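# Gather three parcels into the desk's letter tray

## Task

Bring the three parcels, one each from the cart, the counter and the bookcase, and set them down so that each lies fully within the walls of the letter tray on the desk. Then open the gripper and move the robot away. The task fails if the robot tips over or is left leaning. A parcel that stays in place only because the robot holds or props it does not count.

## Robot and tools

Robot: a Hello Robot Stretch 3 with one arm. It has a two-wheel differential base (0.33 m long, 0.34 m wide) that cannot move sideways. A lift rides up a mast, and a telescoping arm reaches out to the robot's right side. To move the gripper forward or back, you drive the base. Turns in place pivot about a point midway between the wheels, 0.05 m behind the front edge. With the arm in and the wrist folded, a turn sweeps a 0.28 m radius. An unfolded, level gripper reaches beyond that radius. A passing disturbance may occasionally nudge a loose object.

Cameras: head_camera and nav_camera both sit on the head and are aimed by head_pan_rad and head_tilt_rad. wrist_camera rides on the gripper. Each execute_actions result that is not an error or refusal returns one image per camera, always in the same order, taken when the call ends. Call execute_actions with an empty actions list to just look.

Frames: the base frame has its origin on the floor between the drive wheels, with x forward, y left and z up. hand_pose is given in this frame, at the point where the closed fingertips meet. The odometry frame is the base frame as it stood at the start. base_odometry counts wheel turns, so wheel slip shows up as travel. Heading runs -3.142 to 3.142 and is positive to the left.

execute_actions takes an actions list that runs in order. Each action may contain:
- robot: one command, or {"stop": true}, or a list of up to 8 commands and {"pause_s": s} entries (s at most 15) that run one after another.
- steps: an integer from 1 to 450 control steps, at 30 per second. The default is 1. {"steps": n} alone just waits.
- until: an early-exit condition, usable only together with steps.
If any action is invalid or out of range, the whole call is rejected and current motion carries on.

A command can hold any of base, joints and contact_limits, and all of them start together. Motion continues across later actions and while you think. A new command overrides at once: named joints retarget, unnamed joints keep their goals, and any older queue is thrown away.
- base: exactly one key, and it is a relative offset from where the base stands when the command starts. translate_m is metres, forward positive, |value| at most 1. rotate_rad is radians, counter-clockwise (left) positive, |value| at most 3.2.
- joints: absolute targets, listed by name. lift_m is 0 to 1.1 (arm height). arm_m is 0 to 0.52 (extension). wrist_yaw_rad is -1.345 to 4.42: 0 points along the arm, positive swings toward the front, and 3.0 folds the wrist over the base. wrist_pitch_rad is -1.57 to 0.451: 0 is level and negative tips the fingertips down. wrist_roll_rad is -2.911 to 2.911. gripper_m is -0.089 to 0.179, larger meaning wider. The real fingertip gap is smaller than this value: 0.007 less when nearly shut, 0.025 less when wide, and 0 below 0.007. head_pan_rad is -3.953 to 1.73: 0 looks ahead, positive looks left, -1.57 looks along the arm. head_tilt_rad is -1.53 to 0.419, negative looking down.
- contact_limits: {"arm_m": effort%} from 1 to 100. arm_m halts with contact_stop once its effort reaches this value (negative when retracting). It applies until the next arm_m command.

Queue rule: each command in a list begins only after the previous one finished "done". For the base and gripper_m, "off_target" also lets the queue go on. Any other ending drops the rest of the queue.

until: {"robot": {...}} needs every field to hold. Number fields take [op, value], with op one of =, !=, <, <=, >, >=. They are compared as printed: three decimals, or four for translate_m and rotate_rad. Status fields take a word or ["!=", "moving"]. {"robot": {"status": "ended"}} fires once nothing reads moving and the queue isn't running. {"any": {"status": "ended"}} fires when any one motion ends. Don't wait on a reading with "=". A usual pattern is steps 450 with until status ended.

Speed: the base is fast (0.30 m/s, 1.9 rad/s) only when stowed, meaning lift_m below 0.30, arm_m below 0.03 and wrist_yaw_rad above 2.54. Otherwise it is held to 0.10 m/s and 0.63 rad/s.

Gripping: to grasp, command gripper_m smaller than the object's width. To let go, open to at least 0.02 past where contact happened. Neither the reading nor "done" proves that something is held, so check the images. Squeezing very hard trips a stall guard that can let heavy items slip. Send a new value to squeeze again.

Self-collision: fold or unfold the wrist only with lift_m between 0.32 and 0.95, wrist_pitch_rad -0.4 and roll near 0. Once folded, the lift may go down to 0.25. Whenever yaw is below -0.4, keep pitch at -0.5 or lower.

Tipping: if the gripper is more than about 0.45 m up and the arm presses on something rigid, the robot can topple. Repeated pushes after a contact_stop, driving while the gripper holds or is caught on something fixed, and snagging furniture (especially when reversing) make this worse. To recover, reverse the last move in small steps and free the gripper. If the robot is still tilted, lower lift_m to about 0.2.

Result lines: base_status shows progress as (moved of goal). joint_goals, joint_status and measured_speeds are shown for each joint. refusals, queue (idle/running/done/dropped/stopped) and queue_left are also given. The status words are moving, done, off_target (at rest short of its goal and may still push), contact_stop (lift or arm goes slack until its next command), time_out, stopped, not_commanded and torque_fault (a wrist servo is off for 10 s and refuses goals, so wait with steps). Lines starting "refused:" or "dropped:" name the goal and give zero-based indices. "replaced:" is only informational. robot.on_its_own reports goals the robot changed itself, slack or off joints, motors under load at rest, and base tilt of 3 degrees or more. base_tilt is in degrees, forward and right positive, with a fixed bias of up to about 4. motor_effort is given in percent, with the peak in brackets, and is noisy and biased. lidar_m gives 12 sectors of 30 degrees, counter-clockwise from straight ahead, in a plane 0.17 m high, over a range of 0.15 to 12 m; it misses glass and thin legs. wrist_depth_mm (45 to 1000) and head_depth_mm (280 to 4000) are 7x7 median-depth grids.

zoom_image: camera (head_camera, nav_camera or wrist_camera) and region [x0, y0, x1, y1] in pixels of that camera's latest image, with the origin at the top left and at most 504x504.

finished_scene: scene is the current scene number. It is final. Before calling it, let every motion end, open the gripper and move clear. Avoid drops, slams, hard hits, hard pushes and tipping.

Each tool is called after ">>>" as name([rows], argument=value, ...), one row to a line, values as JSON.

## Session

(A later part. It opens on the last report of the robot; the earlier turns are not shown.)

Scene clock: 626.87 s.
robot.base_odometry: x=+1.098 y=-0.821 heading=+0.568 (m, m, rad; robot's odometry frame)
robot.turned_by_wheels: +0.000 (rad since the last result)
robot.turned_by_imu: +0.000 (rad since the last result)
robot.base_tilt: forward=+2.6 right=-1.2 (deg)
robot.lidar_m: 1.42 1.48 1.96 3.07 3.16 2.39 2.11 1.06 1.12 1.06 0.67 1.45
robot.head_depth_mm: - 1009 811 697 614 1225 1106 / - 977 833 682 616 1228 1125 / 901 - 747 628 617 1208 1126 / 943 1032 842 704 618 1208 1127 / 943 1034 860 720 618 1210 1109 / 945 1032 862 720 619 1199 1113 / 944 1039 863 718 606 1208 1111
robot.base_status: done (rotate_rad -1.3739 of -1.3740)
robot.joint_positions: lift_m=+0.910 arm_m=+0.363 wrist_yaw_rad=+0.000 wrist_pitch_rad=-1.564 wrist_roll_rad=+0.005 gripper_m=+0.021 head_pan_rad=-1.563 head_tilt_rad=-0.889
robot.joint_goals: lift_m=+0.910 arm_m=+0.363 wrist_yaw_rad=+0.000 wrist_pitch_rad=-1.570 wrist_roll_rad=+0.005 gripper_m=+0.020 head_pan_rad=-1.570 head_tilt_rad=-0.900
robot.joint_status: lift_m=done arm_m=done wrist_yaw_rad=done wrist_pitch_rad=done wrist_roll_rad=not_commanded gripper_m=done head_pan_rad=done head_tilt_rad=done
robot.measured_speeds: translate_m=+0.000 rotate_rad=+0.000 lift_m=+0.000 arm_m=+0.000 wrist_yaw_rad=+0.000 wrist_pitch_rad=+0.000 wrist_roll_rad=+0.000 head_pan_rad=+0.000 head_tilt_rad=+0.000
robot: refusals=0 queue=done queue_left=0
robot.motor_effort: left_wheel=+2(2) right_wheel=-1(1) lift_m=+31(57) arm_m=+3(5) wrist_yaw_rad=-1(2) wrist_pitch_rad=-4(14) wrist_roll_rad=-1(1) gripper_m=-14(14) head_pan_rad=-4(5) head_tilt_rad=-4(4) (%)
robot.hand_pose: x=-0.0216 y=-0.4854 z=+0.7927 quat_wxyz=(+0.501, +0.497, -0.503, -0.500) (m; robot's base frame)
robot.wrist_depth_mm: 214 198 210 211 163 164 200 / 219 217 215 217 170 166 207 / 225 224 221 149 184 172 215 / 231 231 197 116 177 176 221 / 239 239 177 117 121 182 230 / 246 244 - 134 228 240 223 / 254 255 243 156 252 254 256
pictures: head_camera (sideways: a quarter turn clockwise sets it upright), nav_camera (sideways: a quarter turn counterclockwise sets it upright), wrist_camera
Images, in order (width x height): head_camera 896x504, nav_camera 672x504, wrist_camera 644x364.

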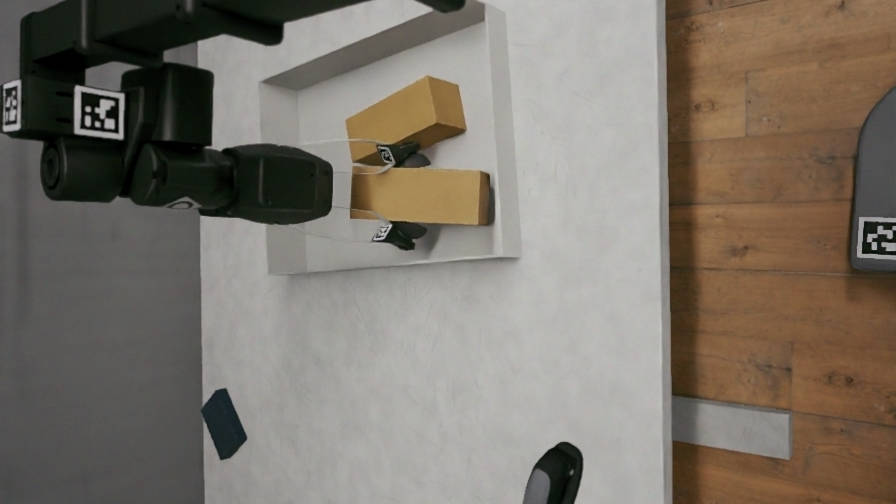

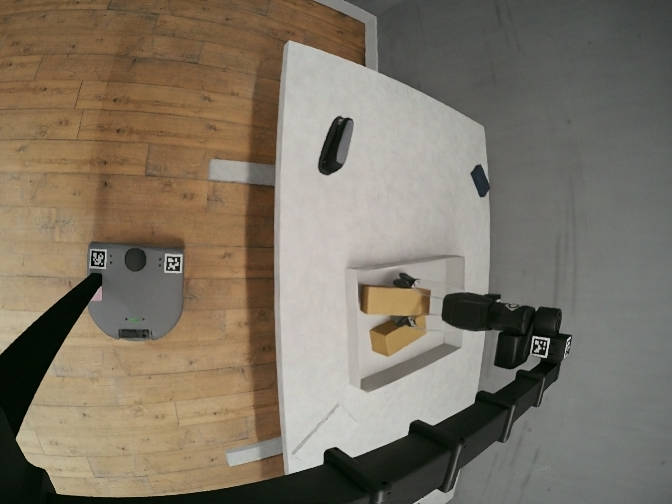

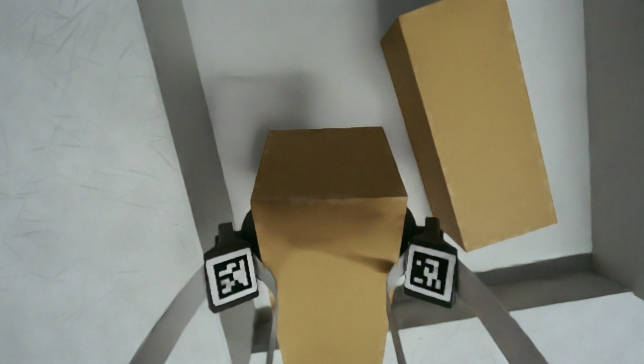

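>>> execute_actions([
  {"robot": [{"joints": {"arm_m": 0.383}}, {"joints": {"lift_m": 0.884}}], "steps": 450, "until": {"robot": {"status": "ended"}}},
])

Scene clock: 634.57 s.
robot.base_odometry: x=+1.098 y=-0.821 heading=+0.568 (m, m, rad; robot's odometry frame)
robot.turned_by_wheels: +0.000 (rad since the last result)
robot.turned_by_imu: +0.000 (rad since the last result)
robot.base_tilt: forward=+2.5 right=-1.1 (deg)
robot.lidar_m: 1.42 1.48 1.96 3.06 3.17 2.40 2.11 1.06 1.12 1.06 0.67 1.45
robot.head_depth_mm: 905 - 784 697 616 1223 1104 / 903 964 832 681 616 1220 1125 / 920 - 763 655 617 1202 1133 / 943 1026 846 702 617 1204 1128 / 939 1030 859 718 618 1205 1111 / 944 1034 859 719 619 1194 1113 / 947 1035 860 722 607 1211 1115
robot.base_status: done (rotate_rad -1.3739 of -1.3740)
robot.joint_positions: lift_m=+0.884 arm_m=+0.383 wrist_yaw_rad=+0.000 wrist_pitch_rad=-1.565 wrist_roll_rad=+0.005 gripper_m=+0.021 head_pan_rad=-1.563 head_tilt_rad=-0.889
robot.joint_goals: lift_m=+0.884 arm_m=+0.383 wrist_yaw_rad=+0.000 wrist_pitch_rad=-1.570 wrist_roll_rad=+0.005 gripper_m=+0.020 head_pan_rad=-1.570 head_tilt_rad=-0.900
robot.joint_status: lift_m=done arm_m=done wrist_yaw_rad=done wrist_pitch_rad=done wrist_roll_rad=not_commanded gripper_m=done head_pan_rad=done head_tilt_rad=done
robot.measured_speeds: translate_m=+0.000 rotate_rad=+0.000 lift_m=+0.000 arm_m=+0.000 wrist_yaw_rad=+0.000 wrist_pitch_rad=+0.000 wrist_roll_rad=+0.000 head_pan_rad=+0.000 head_tilt_rad=+0.000
robot: refusals=0 queue=done queue_left=0
robot.motor_effort: left_wheel=+2(2) right_wheel=-2(1) lift_m=+29(31) arm_m=+2(2) wrist_yaw_rad=-1(1) wrist_pitch_rad=-3(4) wrist_roll_rad=-1(1) gripper_m=-15(14) head_pan_rad=-4(4) head_tilt_rad=-4(3) (%)
robot.hand_pose: x=-0.0216 y=-0.5050 z=+0.7667 quat_wxyz=(+0.500, +0.497, -0.502, -0.500) (m; robot's base frame)
robot.wrist_depth_mm: 188 162 186 186 185 138 185 / 194 166 192 192 151 141 189 / 199 172 196 195 167 145 194 / 206 203 200 114 154 150 201 / 211 210 176 121 124 154 204 / 218 218 - 134 215 159 211 / 226 226 199 150 219 216 204
pictures: head_camera (sideways: a quarter turn clockwise sets it upright), nav_camera (sideways: a quarter turn counterclockwise sets it upright), wrist_camera
Images, in order (width x height): head_camera 896x504, nav_camera 672x504, wrist_camera 644x364.

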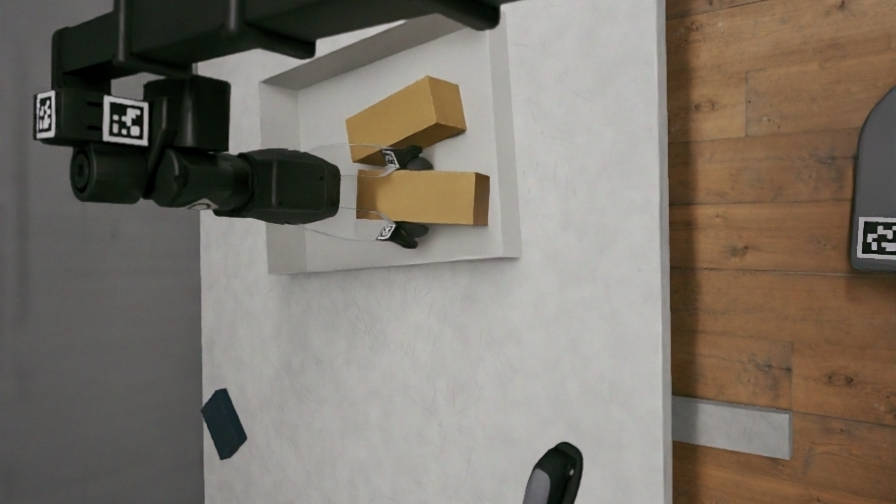

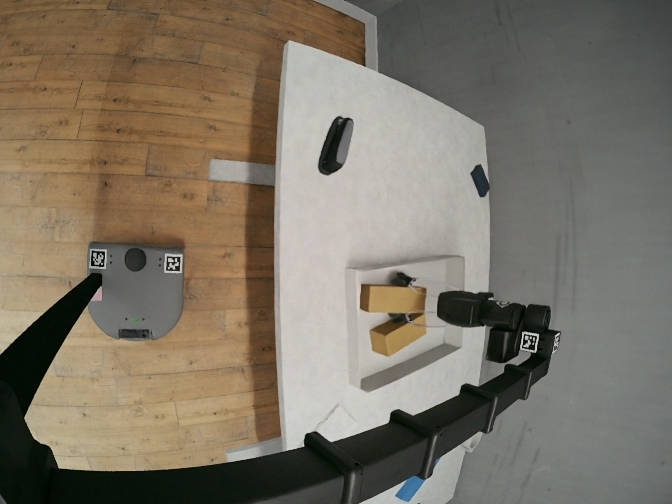

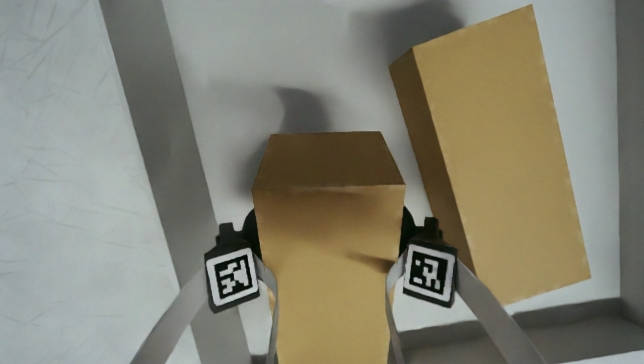

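>>> execute_actions([
  {"robot": {"joints": {"gripper_m": 0.085}}, "steps": 90, "until": {"robot": {"status": "ended"}}},
  {"steps": 15},
])

Scene clock: 638.47 s.
robot.base_odometry: x=+1.098 y=-0.821 heading=+0.568 (m, m, rad; robot's odometry frame)
robot.turned_by_wheels: +0.000 (rad since the last result)
robot.turned_by_imu: +0.000 (rad since the last result)
robot.base_tilt: forward=+2.5 right=-1.1 (deg)
robot.lidar_m: 1.42 1.48 1.95 3.06 3.16 2.39 2.11 1.06 1.12 1.07 0.66 1.45
robot.head_depth_mm: 909 - 787 698 615 1223 1104 / 898 964 830 682 617 1232 1129 / 916 - 808 662 616 1205 1126 / 939 1033 842 703 617 1202 1129 / 941 1032 858 720 619 1204 1116 / 946 1034 861 720 620 1196 1113 / 944 1032 861 719 608 1210 1110
robot.base_status: done (rotate_rad -1.3739 of -1.3740)
robot.joint_positions: lift_m=+0.884 arm_m=+0.383 wrist_yaw_rad=+0.000 wrist_pitch_rad=-1.565 wrist_roll_rad=+0.005 gripper_m=+0.085 head_pan_rad=-1.563 head_tilt_rad=-0.889
robot.joint_goals: lift_m=+0.884 arm_m=+0.383 wrist_yaw_rad=+0.000 wrist_pitch_rad=-1.570 wrist_roll_rad=+0.005 gripper_m=+0.085 head_pan_rad=-1.570 head_tilt_rad=-0.900
robot.joint_status: lift_m=done arm_m=done wrist_yaw_rad=done wrist_pitch_rad=done wrist_roll_rad=not_commanded gripper_m=done head_pan_rad=done head_tilt_rad=done
robot.measured_speeds: translate_m=+0.000 rotate_rad=+0.000 lift_m=+0.000 arm_m=+0.000 wrist_yaw_rad=+0.000 wrist_pitch_rad=+0.000 wrist_roll_rad=+0.000 head_pan_rad=+0.000 head_tilt_rad=+0.000
robot: refusals=0 queue=done queue_left=0
robot.motor_effort: left_wheel=+2(2) right_wheel=-2(2) lift_m=+30(30) arm_m=+2(3) wrist_yaw_rad=+0(1) wrist_pitch_rad=-3(3) wrist_roll_rad=-1(1) gripper_m=+0(85) head_pan_rad=-4(4) head_tilt_rad=-4(4) (%)
robot.hand_pose: x=-0.0216 y=-0.5050 z=+0.7667 quat_wxyz=(+0.500, +0.497, -0.502, -0.500) (m; robot's base frame)
robot.wrist_depth_mm: 188 162 186 186 185 139 185 / 193 166 191 191 156 141 190 / 198 173 195 196 180 145 194 / 205 203 202 149 196 149 199 / 212 210 206 154 206 154 195 / 219 218 216 159 215 158 214 / 225 226 197 165 220 218 206
pictures: head_camera (sideways: a quarter turn clockwise sets it upright), nav_camera (sideways: a quarter turn counterclockwise sets it upright), wrist_camera
Images, in order (width x height): head_camera 896x504, nav_camera 672x504, wrist_camera 644x364.

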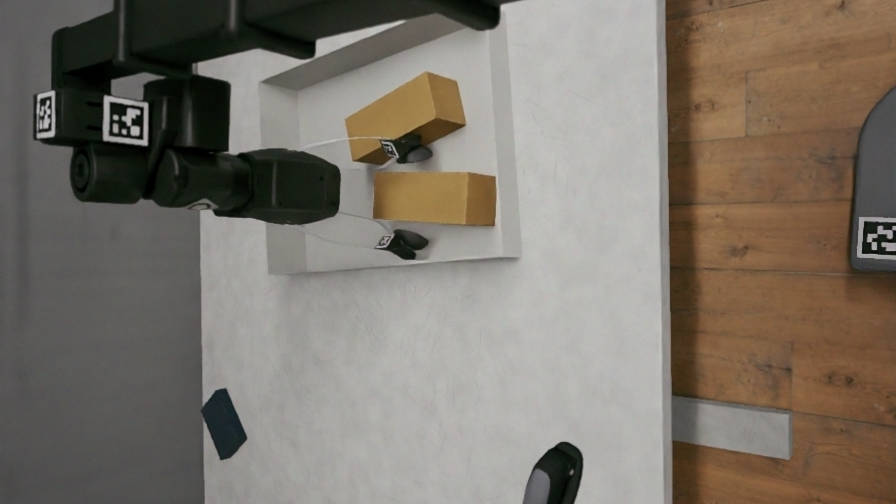

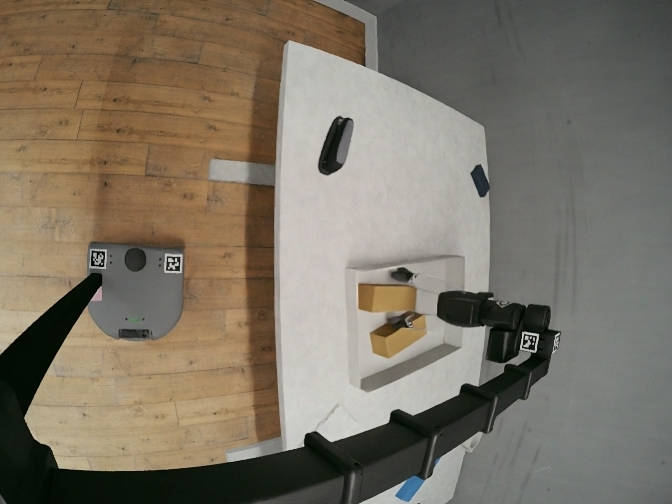

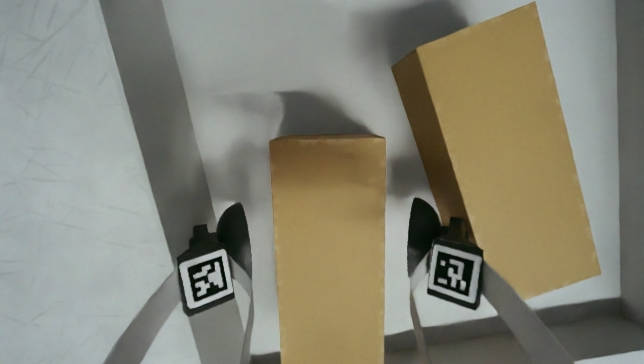

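>>> execute_actions([
  {"robot": [{"joints": {"lift_m": 0.95}}, {"joints": {"arm_m": 0.0, "wrist_pitch_rad": -0.4}}, {"joints": {"wrist_yaw_rad": 3.0}, "base": {"rotate_rad": 1.90}}, {"joints": {"lift_m": 0.28}, "base": {"translate_m": 0.3}}, {"base": {"translate_m": 1.0}}, {"base": {"translate_m": 1.0}}, {"base": {"translate_m": 0.256}}, {"base": {"rotate_rad": 1.272}, "joints": {"head_pan_rad": -1.57, "head_tilt_rad": -0.3}}], "steps": 450, "until": {"robot": {"status": "ended"}}},
  {"steps": 450, "until": {"robot": {"status": "ended"}}},
  {"steps": 300, "until": {"robot": {"status": "ended"}}},
])

Scene clock: 700.50 s.
robot.base_odometry: x=-0.899 y=+0.774 heading=-2.544 (m, m, rad; robot's odometry frame)
robot.turned_by_wheels: +3.172 (rad since the last result)
robot.turned_by_imu: +3.143 (rad since the last result)
robot.base_tilt: forward=+2.5 right=-1.2 (deg)
robot.lidar_m: 1.57 1.63 2.18 3.04 3.05 1.84 1.76 0.91 0.66 0.64 0.67 0.92
robot.head_depth_mm: 1048 1111 1179 1222 803 708 760 / 1058 1117 1181 1227 800 712 769 / 1063 1124 1191 1234 798 717 777 / 1066 1131 1209 1246 797 720 781 / 1079 1146 1210 1259 793 733 796 / 1082 1148 1215 1254 788 739 802 / 1094 1151 1227 1271 785 747 811
robot.base_status: done (rotate_rad +1.2719 of +1.2720)
robot.joint_positions: lift_m=+0.280 arm_m=+0.001 wrist_yaw_rad=+2.999 wrist_pitch_rad=-0.419 wrist_roll_rad=+0.005 gripper_m=+0.085 head_pan_rad=-1.564 head_tilt_rad=-0.309
robot.joint_goals: lift_m=+0.280 arm_m=+0.000 wrist_yaw_rad=+3.000 wrist_pitch_rad=-0.400 wrist_roll_rad=+0.005 gripper_m=+0.085 head_pan_rad=-1.570 head_tilt_rad=-0.300
robot.joint_status: lift_m=done arm_m=done wrist_yaw_rad=done wrist_pitch_rad=done wrist_roll_rad=not_commanded gripper_m=done head_pan_rad=done head_tilt_rad=done
robot.measured_speeds: translate_m=+0.000 rotate_rad=+0.000 lift_m=+0.000 arm_m=+0.000 wrist_yaw_rad=+0.000 wrist_pitch_rad=+0.000 wrist_roll_rad=+0.000 head_pan_rad=+0.000 head_tilt_rad=+0.000
robot: refusals=0 queue=done queue_left=0
robot.motor_effort: left_wheel=-2(13) right_wheel=+1(6) lift_m=+30(57) arm_m=-2(0) wrist_yaw_rad=+1(2) wrist_pitch_rad=+10(10) wrist_roll_rad=-1(1) gripper_m=-1(0) head_pan_rad=-4(4) head_tilt_rad=+3(23) (%)
robot.hand_pose: x=+0.0107 y=+0.0760 z=+0.2928 quat_wxyz=(+0.197, +0.702, +0.097, +0.678) (m; robot's base frame)
robot.wrist_depth_mm: - - - - - - - / - - - - - - - / 983 - 941 931 911 912 872 / 737 737 732 722 705 694 695 / 608 605 585 590 583 567 565 / 513 521 - 512 487 498 481 / 449 - - - 426 417 413
pictures: head_camera (sideways: a quarter turn clockwise sets it upright), nav_camera (sideways: a quarter turn counterclockwise sets it upright), wrist_camera
Images, in order (width x height): head_camera 896x504, nav_camera 672x504, wrist_camera 644x364.

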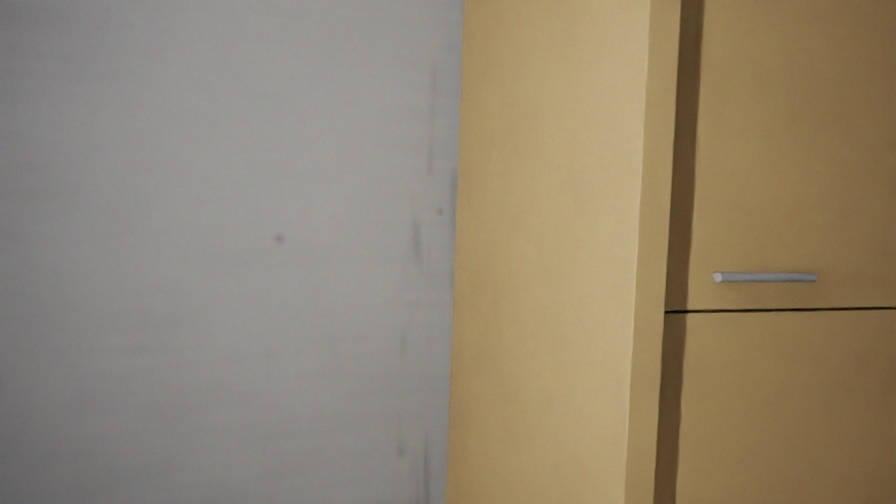

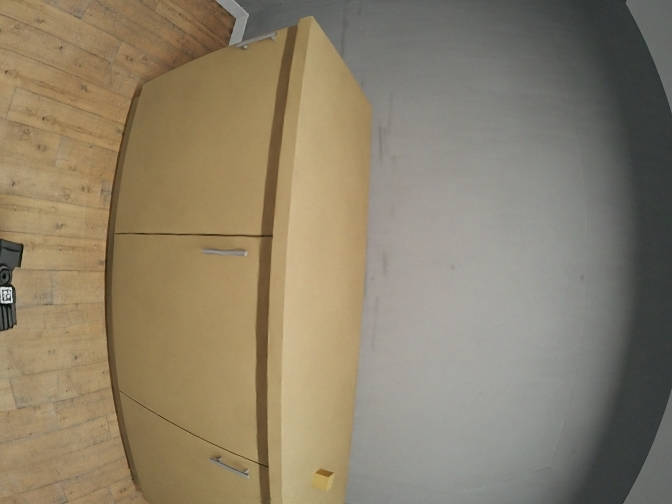

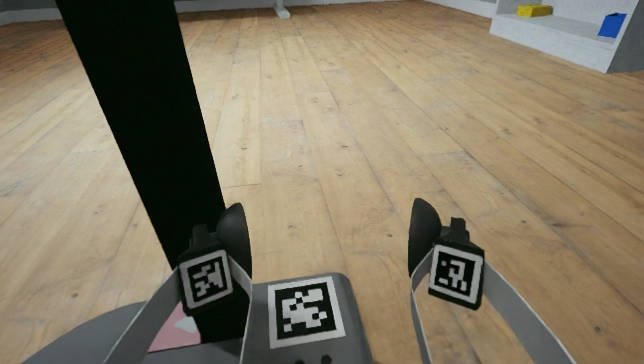

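>>> execute_actions([
  {"robot": {"base": {"translate_m": -0.8}, "joints": {"head_pan_rad": -1.8, "head_tilt_rad": -0.35}}, "steps": 450, "until": {"robot": {"status": "ended"}}},
])

Scene clock: 710.87 s.
robot.base_odometry: x=-0.238 y=+1.225 heading=-2.544 (m, m, rad; robot's odometry frame)
robot.turned_by_wheels: +0.000 (rad since the last result)
robot.turned_by_imu: -0.003 (rad since the last result)
robot.base_tilt: forward=+2.5 right=-1.3 (deg)
robot.lidar_m: 2.36 2.31 3.21 3.50 1.98 1.00 0.96 1.44 0.66 0.64 0.66 0.91
robot.head_depth_mm: 1132 1210 1305 1403 1520 1658 1464 / 1116 1184 1274 1371 1418 1578 1408 / 1094 1168 1245 1306 743 775 852 / 1073 1148 1226 1153 745 756 827 / 1059 1122 1206 1150 741 739 809 / 1035 1103 1182 1150 737 724 789 / 1021 1086 1162 1142 736 706 768
robot.base_status: done (translate_m -0.8000 of -0.8000)
robot.joint_positions: lift_m=+0.280 arm_m=+0.001 wrist_yaw_rad=+2.999 wrist_pitch_rad=-0.419 wrist_roll_rad=+0.005 gripper_m=+0.085 head_pan_rad=-1.793 head_tilt_rad=-0.345
robot.joint_goals: lift_m=+0.280 arm_m=+0.000 wrist_yaw_rad=+3.000 wrist_pitch_rad=-0.400 wrist_roll_rad=+0.005 gripper_m=+0.085 head_pan_rad=-1.800 head_tilt_rad=-0.350
robot.joint_status: lift_m=done arm_m=done wrist_yaw_rad=done wrist_pitch_rad=done wrist_roll_rad=not_commanded gripper_m=done head_pan_rad=done head_tilt_rad=done
robot.measured_speeds: translate_m=+0.000 rotate_rad=+0.000 lift_m=+0.000 arm_m=+0.000 wrist_yaw_rad=+0.000 wrist_pitch_rad=+0.000 wrist_roll_rad=+0.000 head_pan_rad=+0.000 head_tilt_rad=+0.000
robot: refusals=0 queue=done queue_left=0
robot.motor_effort: left_wheel=-2(16) right_wheel=+1(1) lift_m=+30(30) arm_m=-3(3) wrist_yaw_rad=+0(1) wrist_pitch_rad=+10(10) wrist_roll_rad=-1(1) gripper_m=+0(0) head_pan_rad=-5(30) head_tilt_rad=-2(7) (%)
robot.hand_pose: x=+0.0107 y=+0.0760 z=+0.2928 quat_wxyz=(+0.197, +0.702, +0.097, +0.678) (m; robot's base frame)
robot.wrist_depth_mm: - - - - - - - / - - - - - - - / 967 - 934 922 896 881 864 / 744 746 728 719 719 689 694 / 601 597 588 581 584 570 563 / 505 522 - 510 489 497 481 / 452 - - - 425 420 414
pictures: head_camera (sideways: a quarter turn clockwise sets it upright), nav_camera (sideways: a quarter turn counterclockwise sets it upright), wrist_camera
Images, in order (width x height): head_camera 896x504, nav_camera 672x504, wrist_camera 644x364.

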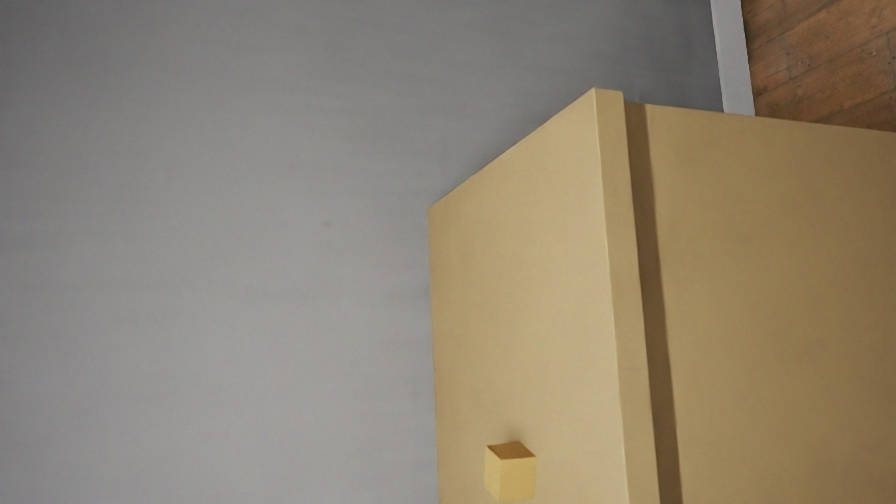

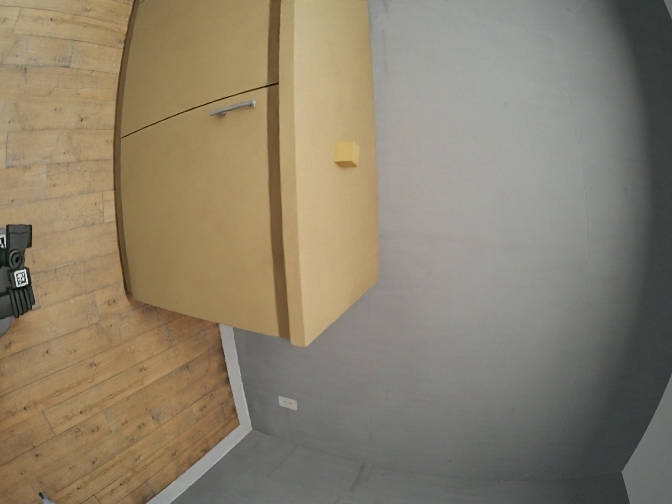

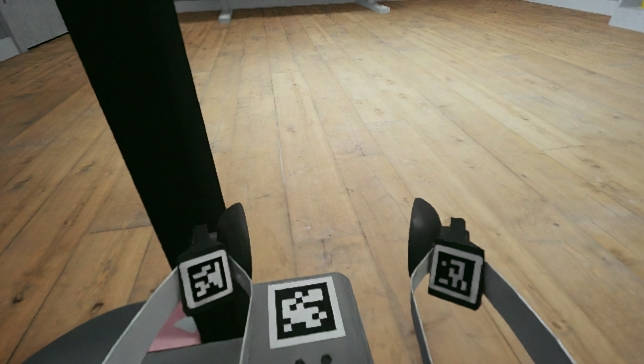

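>>> execute_actions(actions=[])

Scene clock: 723.53 s.
robot.base_odometry: x=-0.238 y=+1.225 heading=-2.544 (m, m, rad; robot's odometry frame)
robot.turned_by_wheels: +0.000 (rad since the last result)
robot.turned_by_imu: +0.000 (rad since the last result)
robot.base_tilt: forward=+2.5 right=-1.2 (deg)
robot.lidar_m: 2.37 2.31 3.20 3.50 1.97 1.00 0.96 1.45 0.66 0.64 0.66 0.91
robot.head_depth_mm: 1133 1212 1302 1402 1524 1656 1450 / 1110 1185 1277 1373 1425 1569 1404 / 1094 1166 1241 1308 746 774 851 / 1076 1148 1223 1155 743 755 828 / 1059 1125 1202 1150 741 739 808 / 1039 1104 1178 1147 739 723 787 / 1024 1084 1160 1144 738 707 770
robot.base_status: done (translate_m -0.8000 of -0.8000)
robot.joint_positions: lift_m=+0.280 arm_m=+0.001 wrist_yaw_rad=+2.999 wrist_pitch_rad=-0.419 wrist_roll_rad=+0.005 gripper_m=+0.085 head_pan_rad=-1.793 head_tilt_rad=-0.345
robot.joint_goals: lift_m=+0.280 arm_m=+0.000 wrist_yaw_rad=+3.000 wrist_pitch_rad=-0.400 wrist_roll_rad=+0.005 gripper_m=+0.085 head_pan_rad=-1.800 head_tilt_rad=-0.350
robot.joint_status: lift_m=done arm_m=done wrist_yaw_rad=done wrist_pitch_rad=done wrist_roll_rad=not_commanded gripper_m=done head_pan_rad=done head_tilt_rad=done
robot.measured_speeds: translate_m=+0.000 rotate_rad=+0.000 lift_m=+0.000 arm_m=+0.000 wrist_yaw_rad=+0.000 wrist_pitch_rad=+0.000 wrist_roll_rad=+0.000 head_pan_rad=+0.000 head_tilt_rad=+0.000
robot: refusals=0 queue=done queue_left=0
robot.motor_effort: left_wheel=-2(2) right_wheel=+1(1) lift_m=+30(30) arm_m=-2(3) wrist_yaw_rad=+0(1) wrist_pitch_rad=+10(10) wrist_roll_rad=-1(1) gripper_m=+0(1) head_pan_rad=-4(4) head_tilt_rad=-1(1) (%)
robot.hand_pose: x=+0.0107 y=+0.0760 z=+0.2928 quat_wxyz=(+0.197, +0.702, +0.097, +0.678) (m; robot's base frame)
robot.wrist_depth_mm: - - - - - - - / - - - - - - - / 984 - 960 934 911 901 879 / 745 749 733 718 712 703 687 / 598 595 586 586 584 575 570 / 512 521 - 507 494 502 480 / 451 - - - 424 421 418
pictures: head_camera (sideways: a quarter turn clockwise sets it upright), nav_camera (sideways: a quarter turn counterclockwise sets it upright), wrist_camera
Images, in order (width x height): head_camera 896x504, nav_camera 672x504, wrist_camera 644x364.

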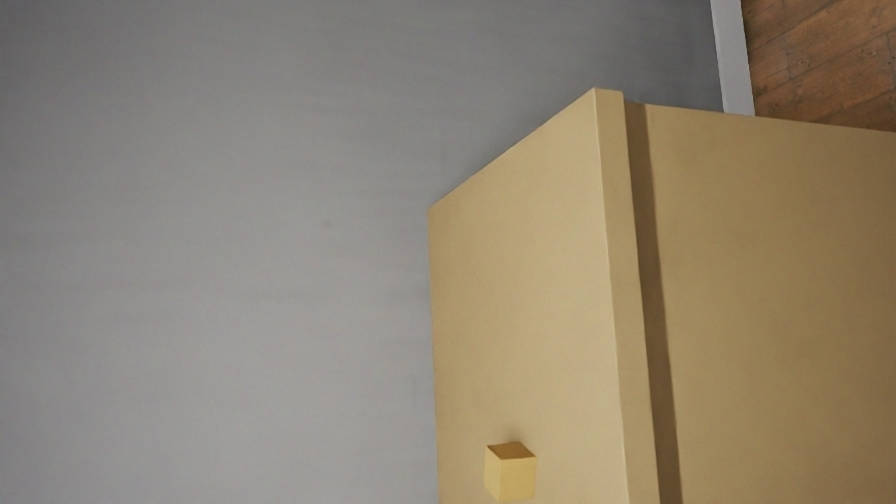

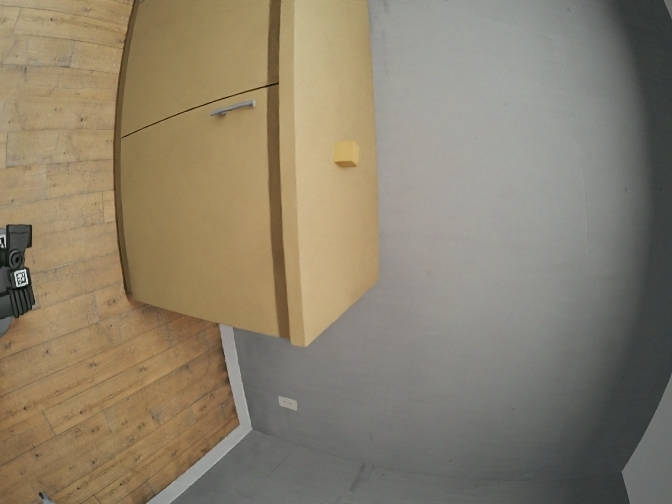

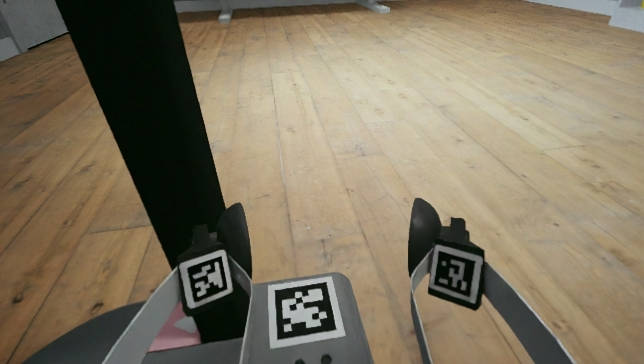

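>>> execute_actions([
  {"robot": {"joints": {"lift_m": 0.93, "gripper_m": 0.12}}, "steps": 200, "until": {"robot": {"lift_m": [">", 0.37]}}},
  {"robot": {"joints": {"wrist_yaw_rad": 0.0}}, "steps": 450, "until": {"robot": {"status": "ended"}}},
])

Scene clock: 742.20 s.
robot.base_odometry: x=-0.238 y=+1.225 heading=-2.544 (m, m, rad; robot's odometry frame)
robot.turned_by_wheels: +0.000 (rad since the last result)
robot.turned_by_imu: +0.000 (rad since the last result)
robot.base_tilt: forward=+2.6 right=-1.1 (deg)
robot.lidar_m: 2.37 2.31 3.19 3.49 1.97 1.01 0.96 1.44 0.66 0.64 0.66 0.91
robot.head_depth_mm: 1133 1210 1304 1401 1526 1649 1595 / 1112 1188 1277 1377 1422 1570 - / 1089 1166 1252 1305 746 774 - / 1078 1144 1219 1152 743 753 844 / 1052 1124 1198 1152 742 736 - / 1042 1104 1180 1147 740 722 802 / 1026 1085 1160 1147 737 708 774
robot.base_status: done (translate_m -0.8000 of -0.8000)
robot.joint_positions: lift_m=+0.930 arm_m=+0.001 wrist_yaw_rad=+0.002 wrist_pitch_rad=-0.419 wrist_roll_rad=+0.005 gripper_m=+0.120 head_pan_rad=-1.793 head_tilt_rad=-0.345
robot.joint_goals: lift_m=+0.930 arm_m=+0.000 wrist_yaw_rad=+0.000 wrist_pitch_rad=-0.400 wrist_roll_rad=+0.005 gripper_m=+0.120 head_pan_rad=-1.800 head_tilt_rad=-0.350
robot.joint_status: lift_m=done arm_m=done wrist_yaw_rad=done wrist_pitch_rad=done wrist_roll_rad=not_commanded gripper_m=done head_pan_rad=done head_tilt_rad=done
robot.measured_speeds: translate_m=+0.000 rotate_rad=+0.000 lift_m=+0.000 arm_m=+0.000 wrist_yaw_rad=+0.000 wrist_pitch_rad=+0.000 wrist_roll_rad=+0.000 head_pan_rad=+0.000 head_tilt_rad=+0.000
robot: refusals=0 queue=done queue_left=0
robot.motor_effort: left_wheel=-2(2) right_wheel=+1(0) lift_m=+55(58) arm_m=-3(3) wrist_yaw_rad=-2(3) wrist_pitch_rad=+10(11) wrist_roll_rad=-1(1) gripper_m=+0(87) head_pan_rad=-4(5) head_tilt_rad=-2(1) (%)
robot.hand_pose: x=-0.0210 y=-0.3702 z=+0.9421 quat_wxyz=(+0.690, +0.148, -0.693, -0.147) (m; robot's base frame)
robot.wrist_depth_mm: 876 884 860 820 791 925 942 / 523 510 493 476 464 501 - / 405 399 399 402 404 404 - / 466 471 466 472 477 504 - / 520 515 534 533 540 - - / 598 586 602 601 617 - - / 696 721 696 715 715 - -
pictures: head_camera (sideways: a quarter turn clockwise sets it upright), nav_camera (sideways: a quarter turn counterclockwise sets it upright), wrist_camera
Images, in order (width x height): head_camera 896x504, nav_camera 672x504, wrist_camera 644x364.

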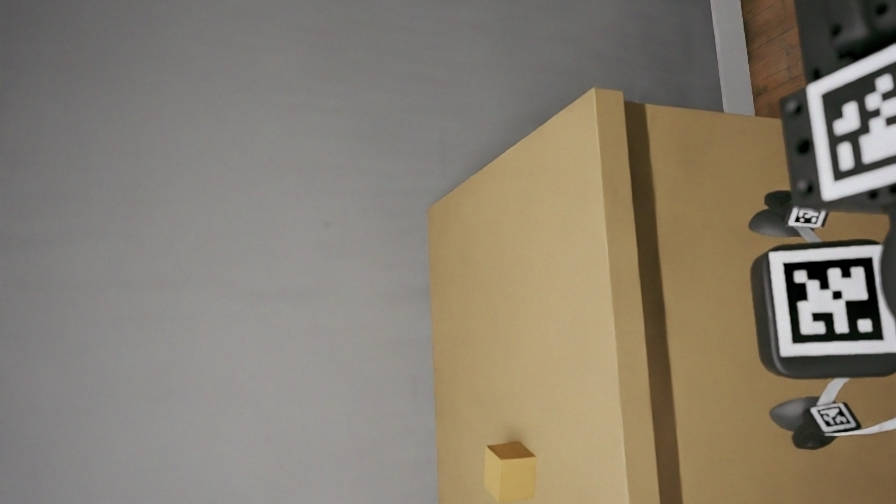

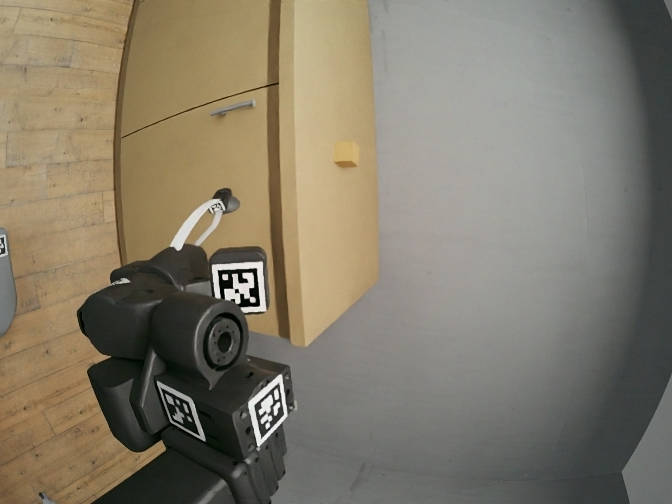

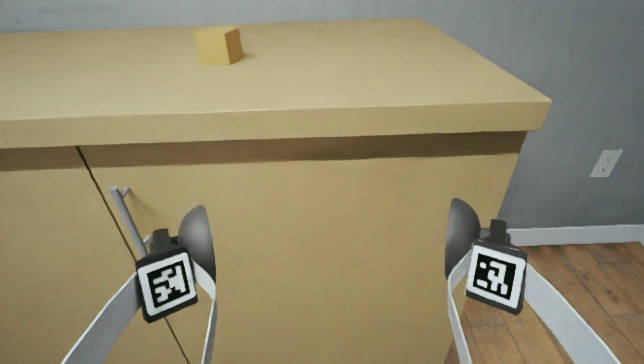

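>>> execute_actions([
  {"robot": {"base": {"translate_m": 0.165}, "joints": {"arm_m": 0.30}}, "steps": 300, "until": {"robot": {"status": "ended"}}},
])

Scene clock: 757.73 s.
robot.base_odometry: x=-0.374 y=+1.132 heading=-2.544 (m, m, rad; robot's odometry frame)
robot.turned_by_wheels: +0.000 (rad since the last result)
robot.turned_by_imu: +0.001 (rad since the last result)
robot.base_tilt: forward=+2.5 right=-1.1 (deg)
robot.lidar_m: 2.20 2.16 3.10 3.06 2.20 1.18 1.13 1.61 0.66 0.64 0.67 0.91
robot.head_depth_mm: 1133 1210 1304 1389 774 - - / 1112 1193 1272 1274 834 - 897 / 1088 1164 1248 1260 - 782 851 / 1077 1142 1229 1273 - 756 830 / 1056 1132 1203 1260 - 744 809 / 1038 1109 1177 1147 719 723 789 / 1017 1085 1157 1141 737 702 769
robot.base_status: done (translate_m +0.1650 of +0.1650)
robot.joint_positions: lift_m=+0.930 arm_m=+0.300 wrist_yaw_rad=+0.001 wrist_pitch_rad=-0.419 wrist_roll_rad=+0.005 gripper_m=+0.120 head_pan_rad=-1.793 head_tilt_rad=-0.346
robot.joint_goals: lift_m=+0.930 arm_m=+0.300 wrist_yaw_rad=+0.000 wrist_pitch_rad=-0.400 wrist_roll_rad=+0.005 gripper_m=+0.120 head_pan_rad=-1.800 head_tilt_rad=-0.350
robot.joint_status: lift_m=done arm_m=done wrist_yaw_rad=done wrist_pitch_rad=done wrist_roll_rad=not_commanded gripper_m=done head_pan_rad=done head_tilt_rad=done
robot.measured_speeds: translate_m=+0.000 rotate_rad=+0.000 lift_m=+0.000 arm_m=+0.000 wrist_yaw_rad=+0.000 wrist_pitch_rad=+0.000 wrist_roll_rad=+0.000 head_pan_rad=+0.000 head_tilt_rad=+0.000
robot: refusals=0 queue=done queue_left=0
robot.motor_effort: left_wheel=-2(6) right_wheel=+0(3) lift_m=+55(55) arm_m=+3(5) wrist_yaw_rad=-2(2) wrist_pitch_rad=+10(10) wrist_roll_rad=-1(1) gripper_m=+0(1) head_pan_rad=-5(4) head_tilt_rad=-2(2) (%)
robot.hand_pose: x=-0.0213 y=-0.6689 z=+0.9421 quat_wxyz=(+0.690, +0.147, -0.693, -0.147) (m; robot's base frame)
robot.wrist_depth_mm: 638 634 640 639 636 644 649 / 515 502 489 440 461 449 443 / 356 348 343 300 329 326 318 / 271 268 263 260 257 253 250 / 219 221 215 212 210 213 204 / 183 189 180 179 177 - 174 / 162 154 156 155 153 152 151
pictures: head_camera (sideways: a quarter turn clockwise sets it upright), nav_camera (sideways: a quarter turn counterclockwise sets it upright), wrist_camera
Images, in order (width x height): head_camera 896x504, nav_camera 672x504, wrist_camera 644x364.

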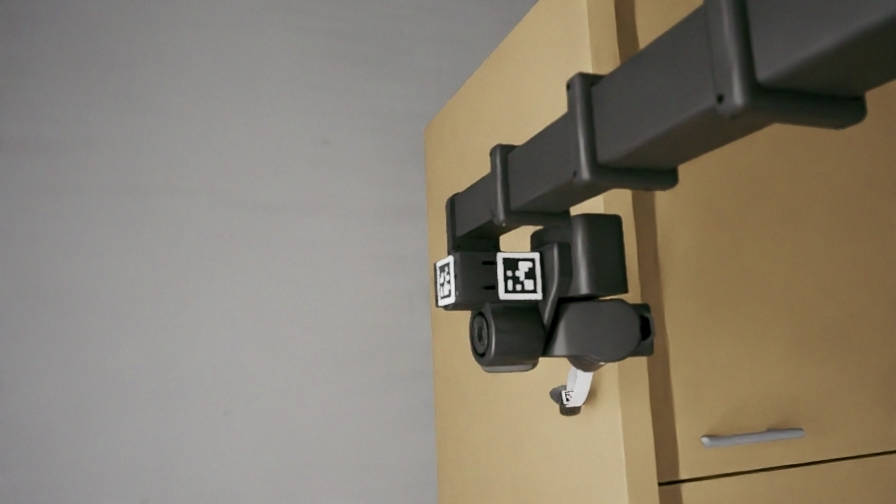

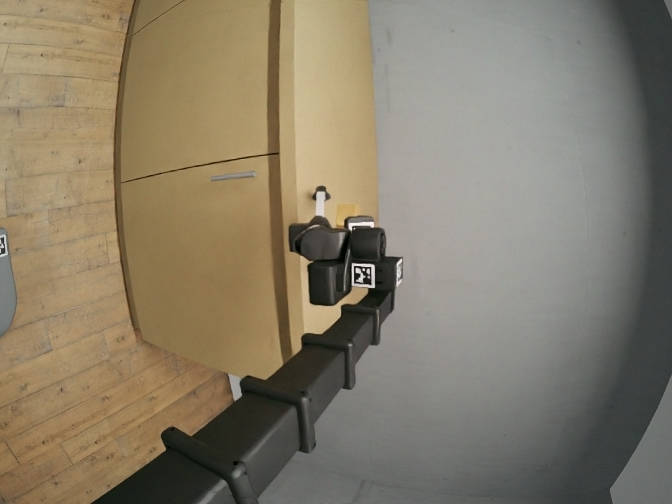

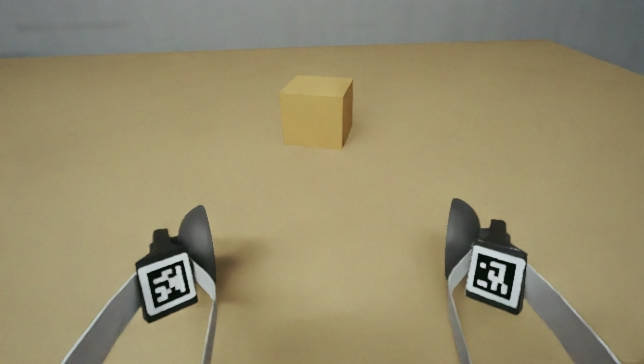

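>>> zoom_image(camera="wrist_camera", region=[220, 40, 420, 190])

Region (220, 40, 420, 190) of wrist_camera's 644x364 image, scaled by 2.520; it fills the top 378 rows of this view, and the rest is white.

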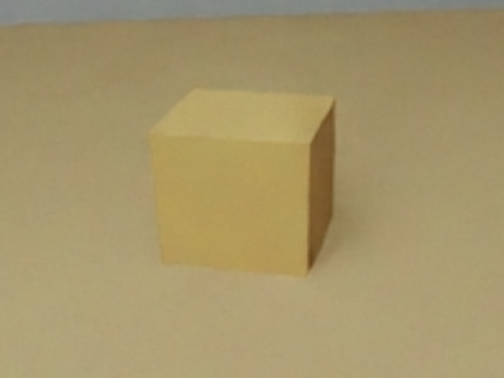

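>>> execute_actions([
  {"robot": {"base": {"translate_m": 0.058}, "joints": {"arm_m": 0.42, "wrist_yaw_rad": -0.23, "lift_m": 0.916, "gripper_m": 0.14}}, "steps": 300, "until": {"robot": {"status": "ended"}}},
])

Scene clock: 793.63 s.
robot.base_odometry: x=-0.422 y=+1.099 heading=-2.544 (m, m, rad; robot's odometry frame)
robot.turned_by_wheels: +0.000 (rad since the last result)
robot.turned_by_imu: +0.000 (rad since the last result)
robot.base_tilt: forward=+2.6 right=-1.2 (deg)
robot.lidar_m: 2.14 2.11 3.05 3.05 2.28 1.24 1.19 1.67 0.66 0.64 0.66 0.91
robot.head_depth_mm: 1131 1206 1299 1379 775 794 - / 1108 1193 1268 1162 789 - - / 1090 1167 1248 1251 - 782 855 / 1074 1147 1223 1275 706 754 831 / 1052 1129 1193 1255 681 739 809 / 1041 1102 1178 1139 736 720 791 / 1024 1086 1159 1137 738 707 769
robot.base_status: done (translate_m +0.0580 of +0.0580)
robot.joint_positions: lift_m=+0.916 arm_m=+0.420 wrist_yaw_rad=-0.229 wrist_pitch_rad=-0.418 wrist_roll_rad=+0.005 gripper_m=+0.140 head_pan_rad=-1.793 head_tilt_rad=-0.346
robot.joint_goals: lift_m=+0.916 arm_m=+0.420 wrist_yaw_rad=-0.230 wrist_pitch_rad=-0.400 wrist_roll_rad=+0.005 gripper_m=+0.140 head_pan_rad=-1.800 head_tilt_rad=-0.350
robot.joint_status: lift_m=done arm_m=done wrist_yaw_rad=done wrist_pitch_rad=done wrist_roll_rad=not_commanded gripper_m=done head_pan_rad=done head_tilt_rad=done
robot.measured_speeds: translate_m=+0.000 rotate_rad=+0.000 lift_m=+0.000 arm_m=+0.000 wrist_yaw_rad=+0.000 wrist_pitch_rad=+0.000 wrist_roll_rad=+0.000 head_pan_rad=+0.000 head_tilt_rad=+0.000
robot: refusals=0 queue=done queue_left=0
robot.motor_effort: left_wheel=-2(4) right_wheel=+1(3) lift_m=+30(54) arm_m=+2(3) wrist_yaw_rad=-1(2) wrist_pitch_rad=+10(10) wrist_roll_rad=-1(1) gripper_m=-1(76) head_pan_rad=-4(4) head_tilt_rad=-1(2) (%)
robot.hand_pose: x=-0.0725 y=-0.7831 z=+0.9290 quat_wxyz=(+0.669, +0.066, -0.705, -0.225) (m; robot's base frame)
robot.wrist_depth_mm: 463 493 521 555 583 625 679 / 473 452 444 430 417 410 402 / 322 318 309 194 301 295 289 / 247 242 230 188 232 230 226 / 200 205 196 194 190 195 186 / 167 - 164 163 161 155 160 / - 143 142 141 140 138 138
pictures: head_camera (sideways: a quarter turn clockwise sets it upright), nav_camera (sideways: a quarter turn counterclockwise sets it upright), wrist_camera
Images, in order (width x height): head_camera 896x504, nav_camera 672x504, wrist_camera 644x364.

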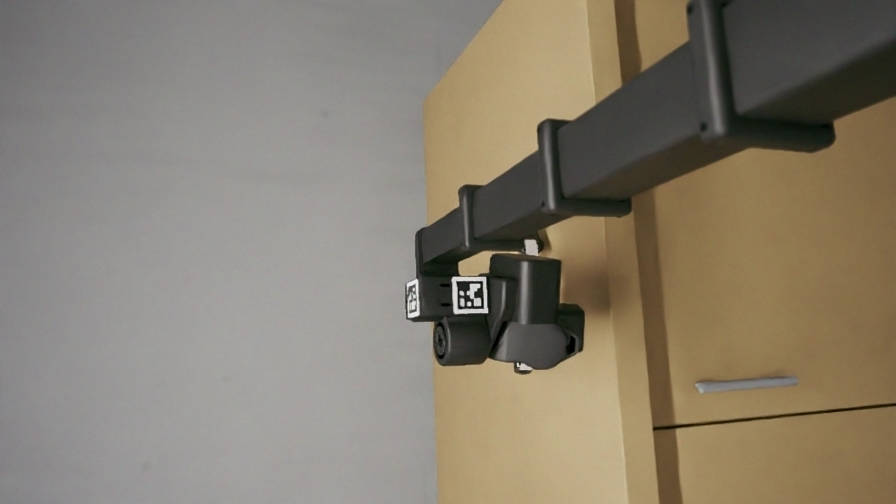

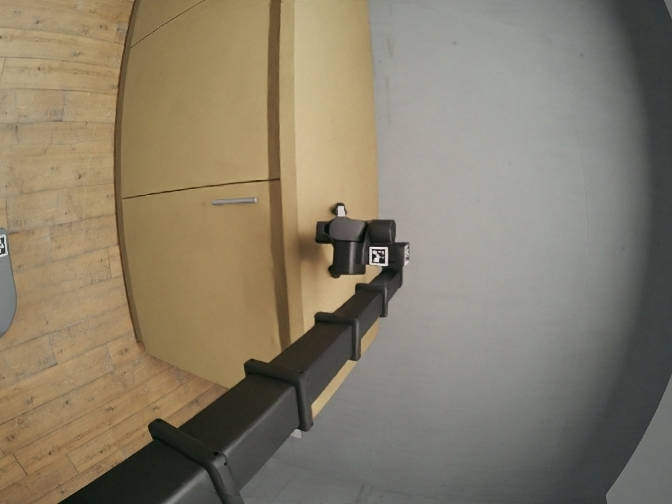

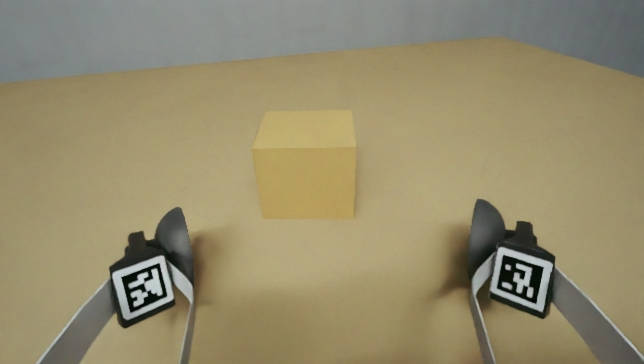

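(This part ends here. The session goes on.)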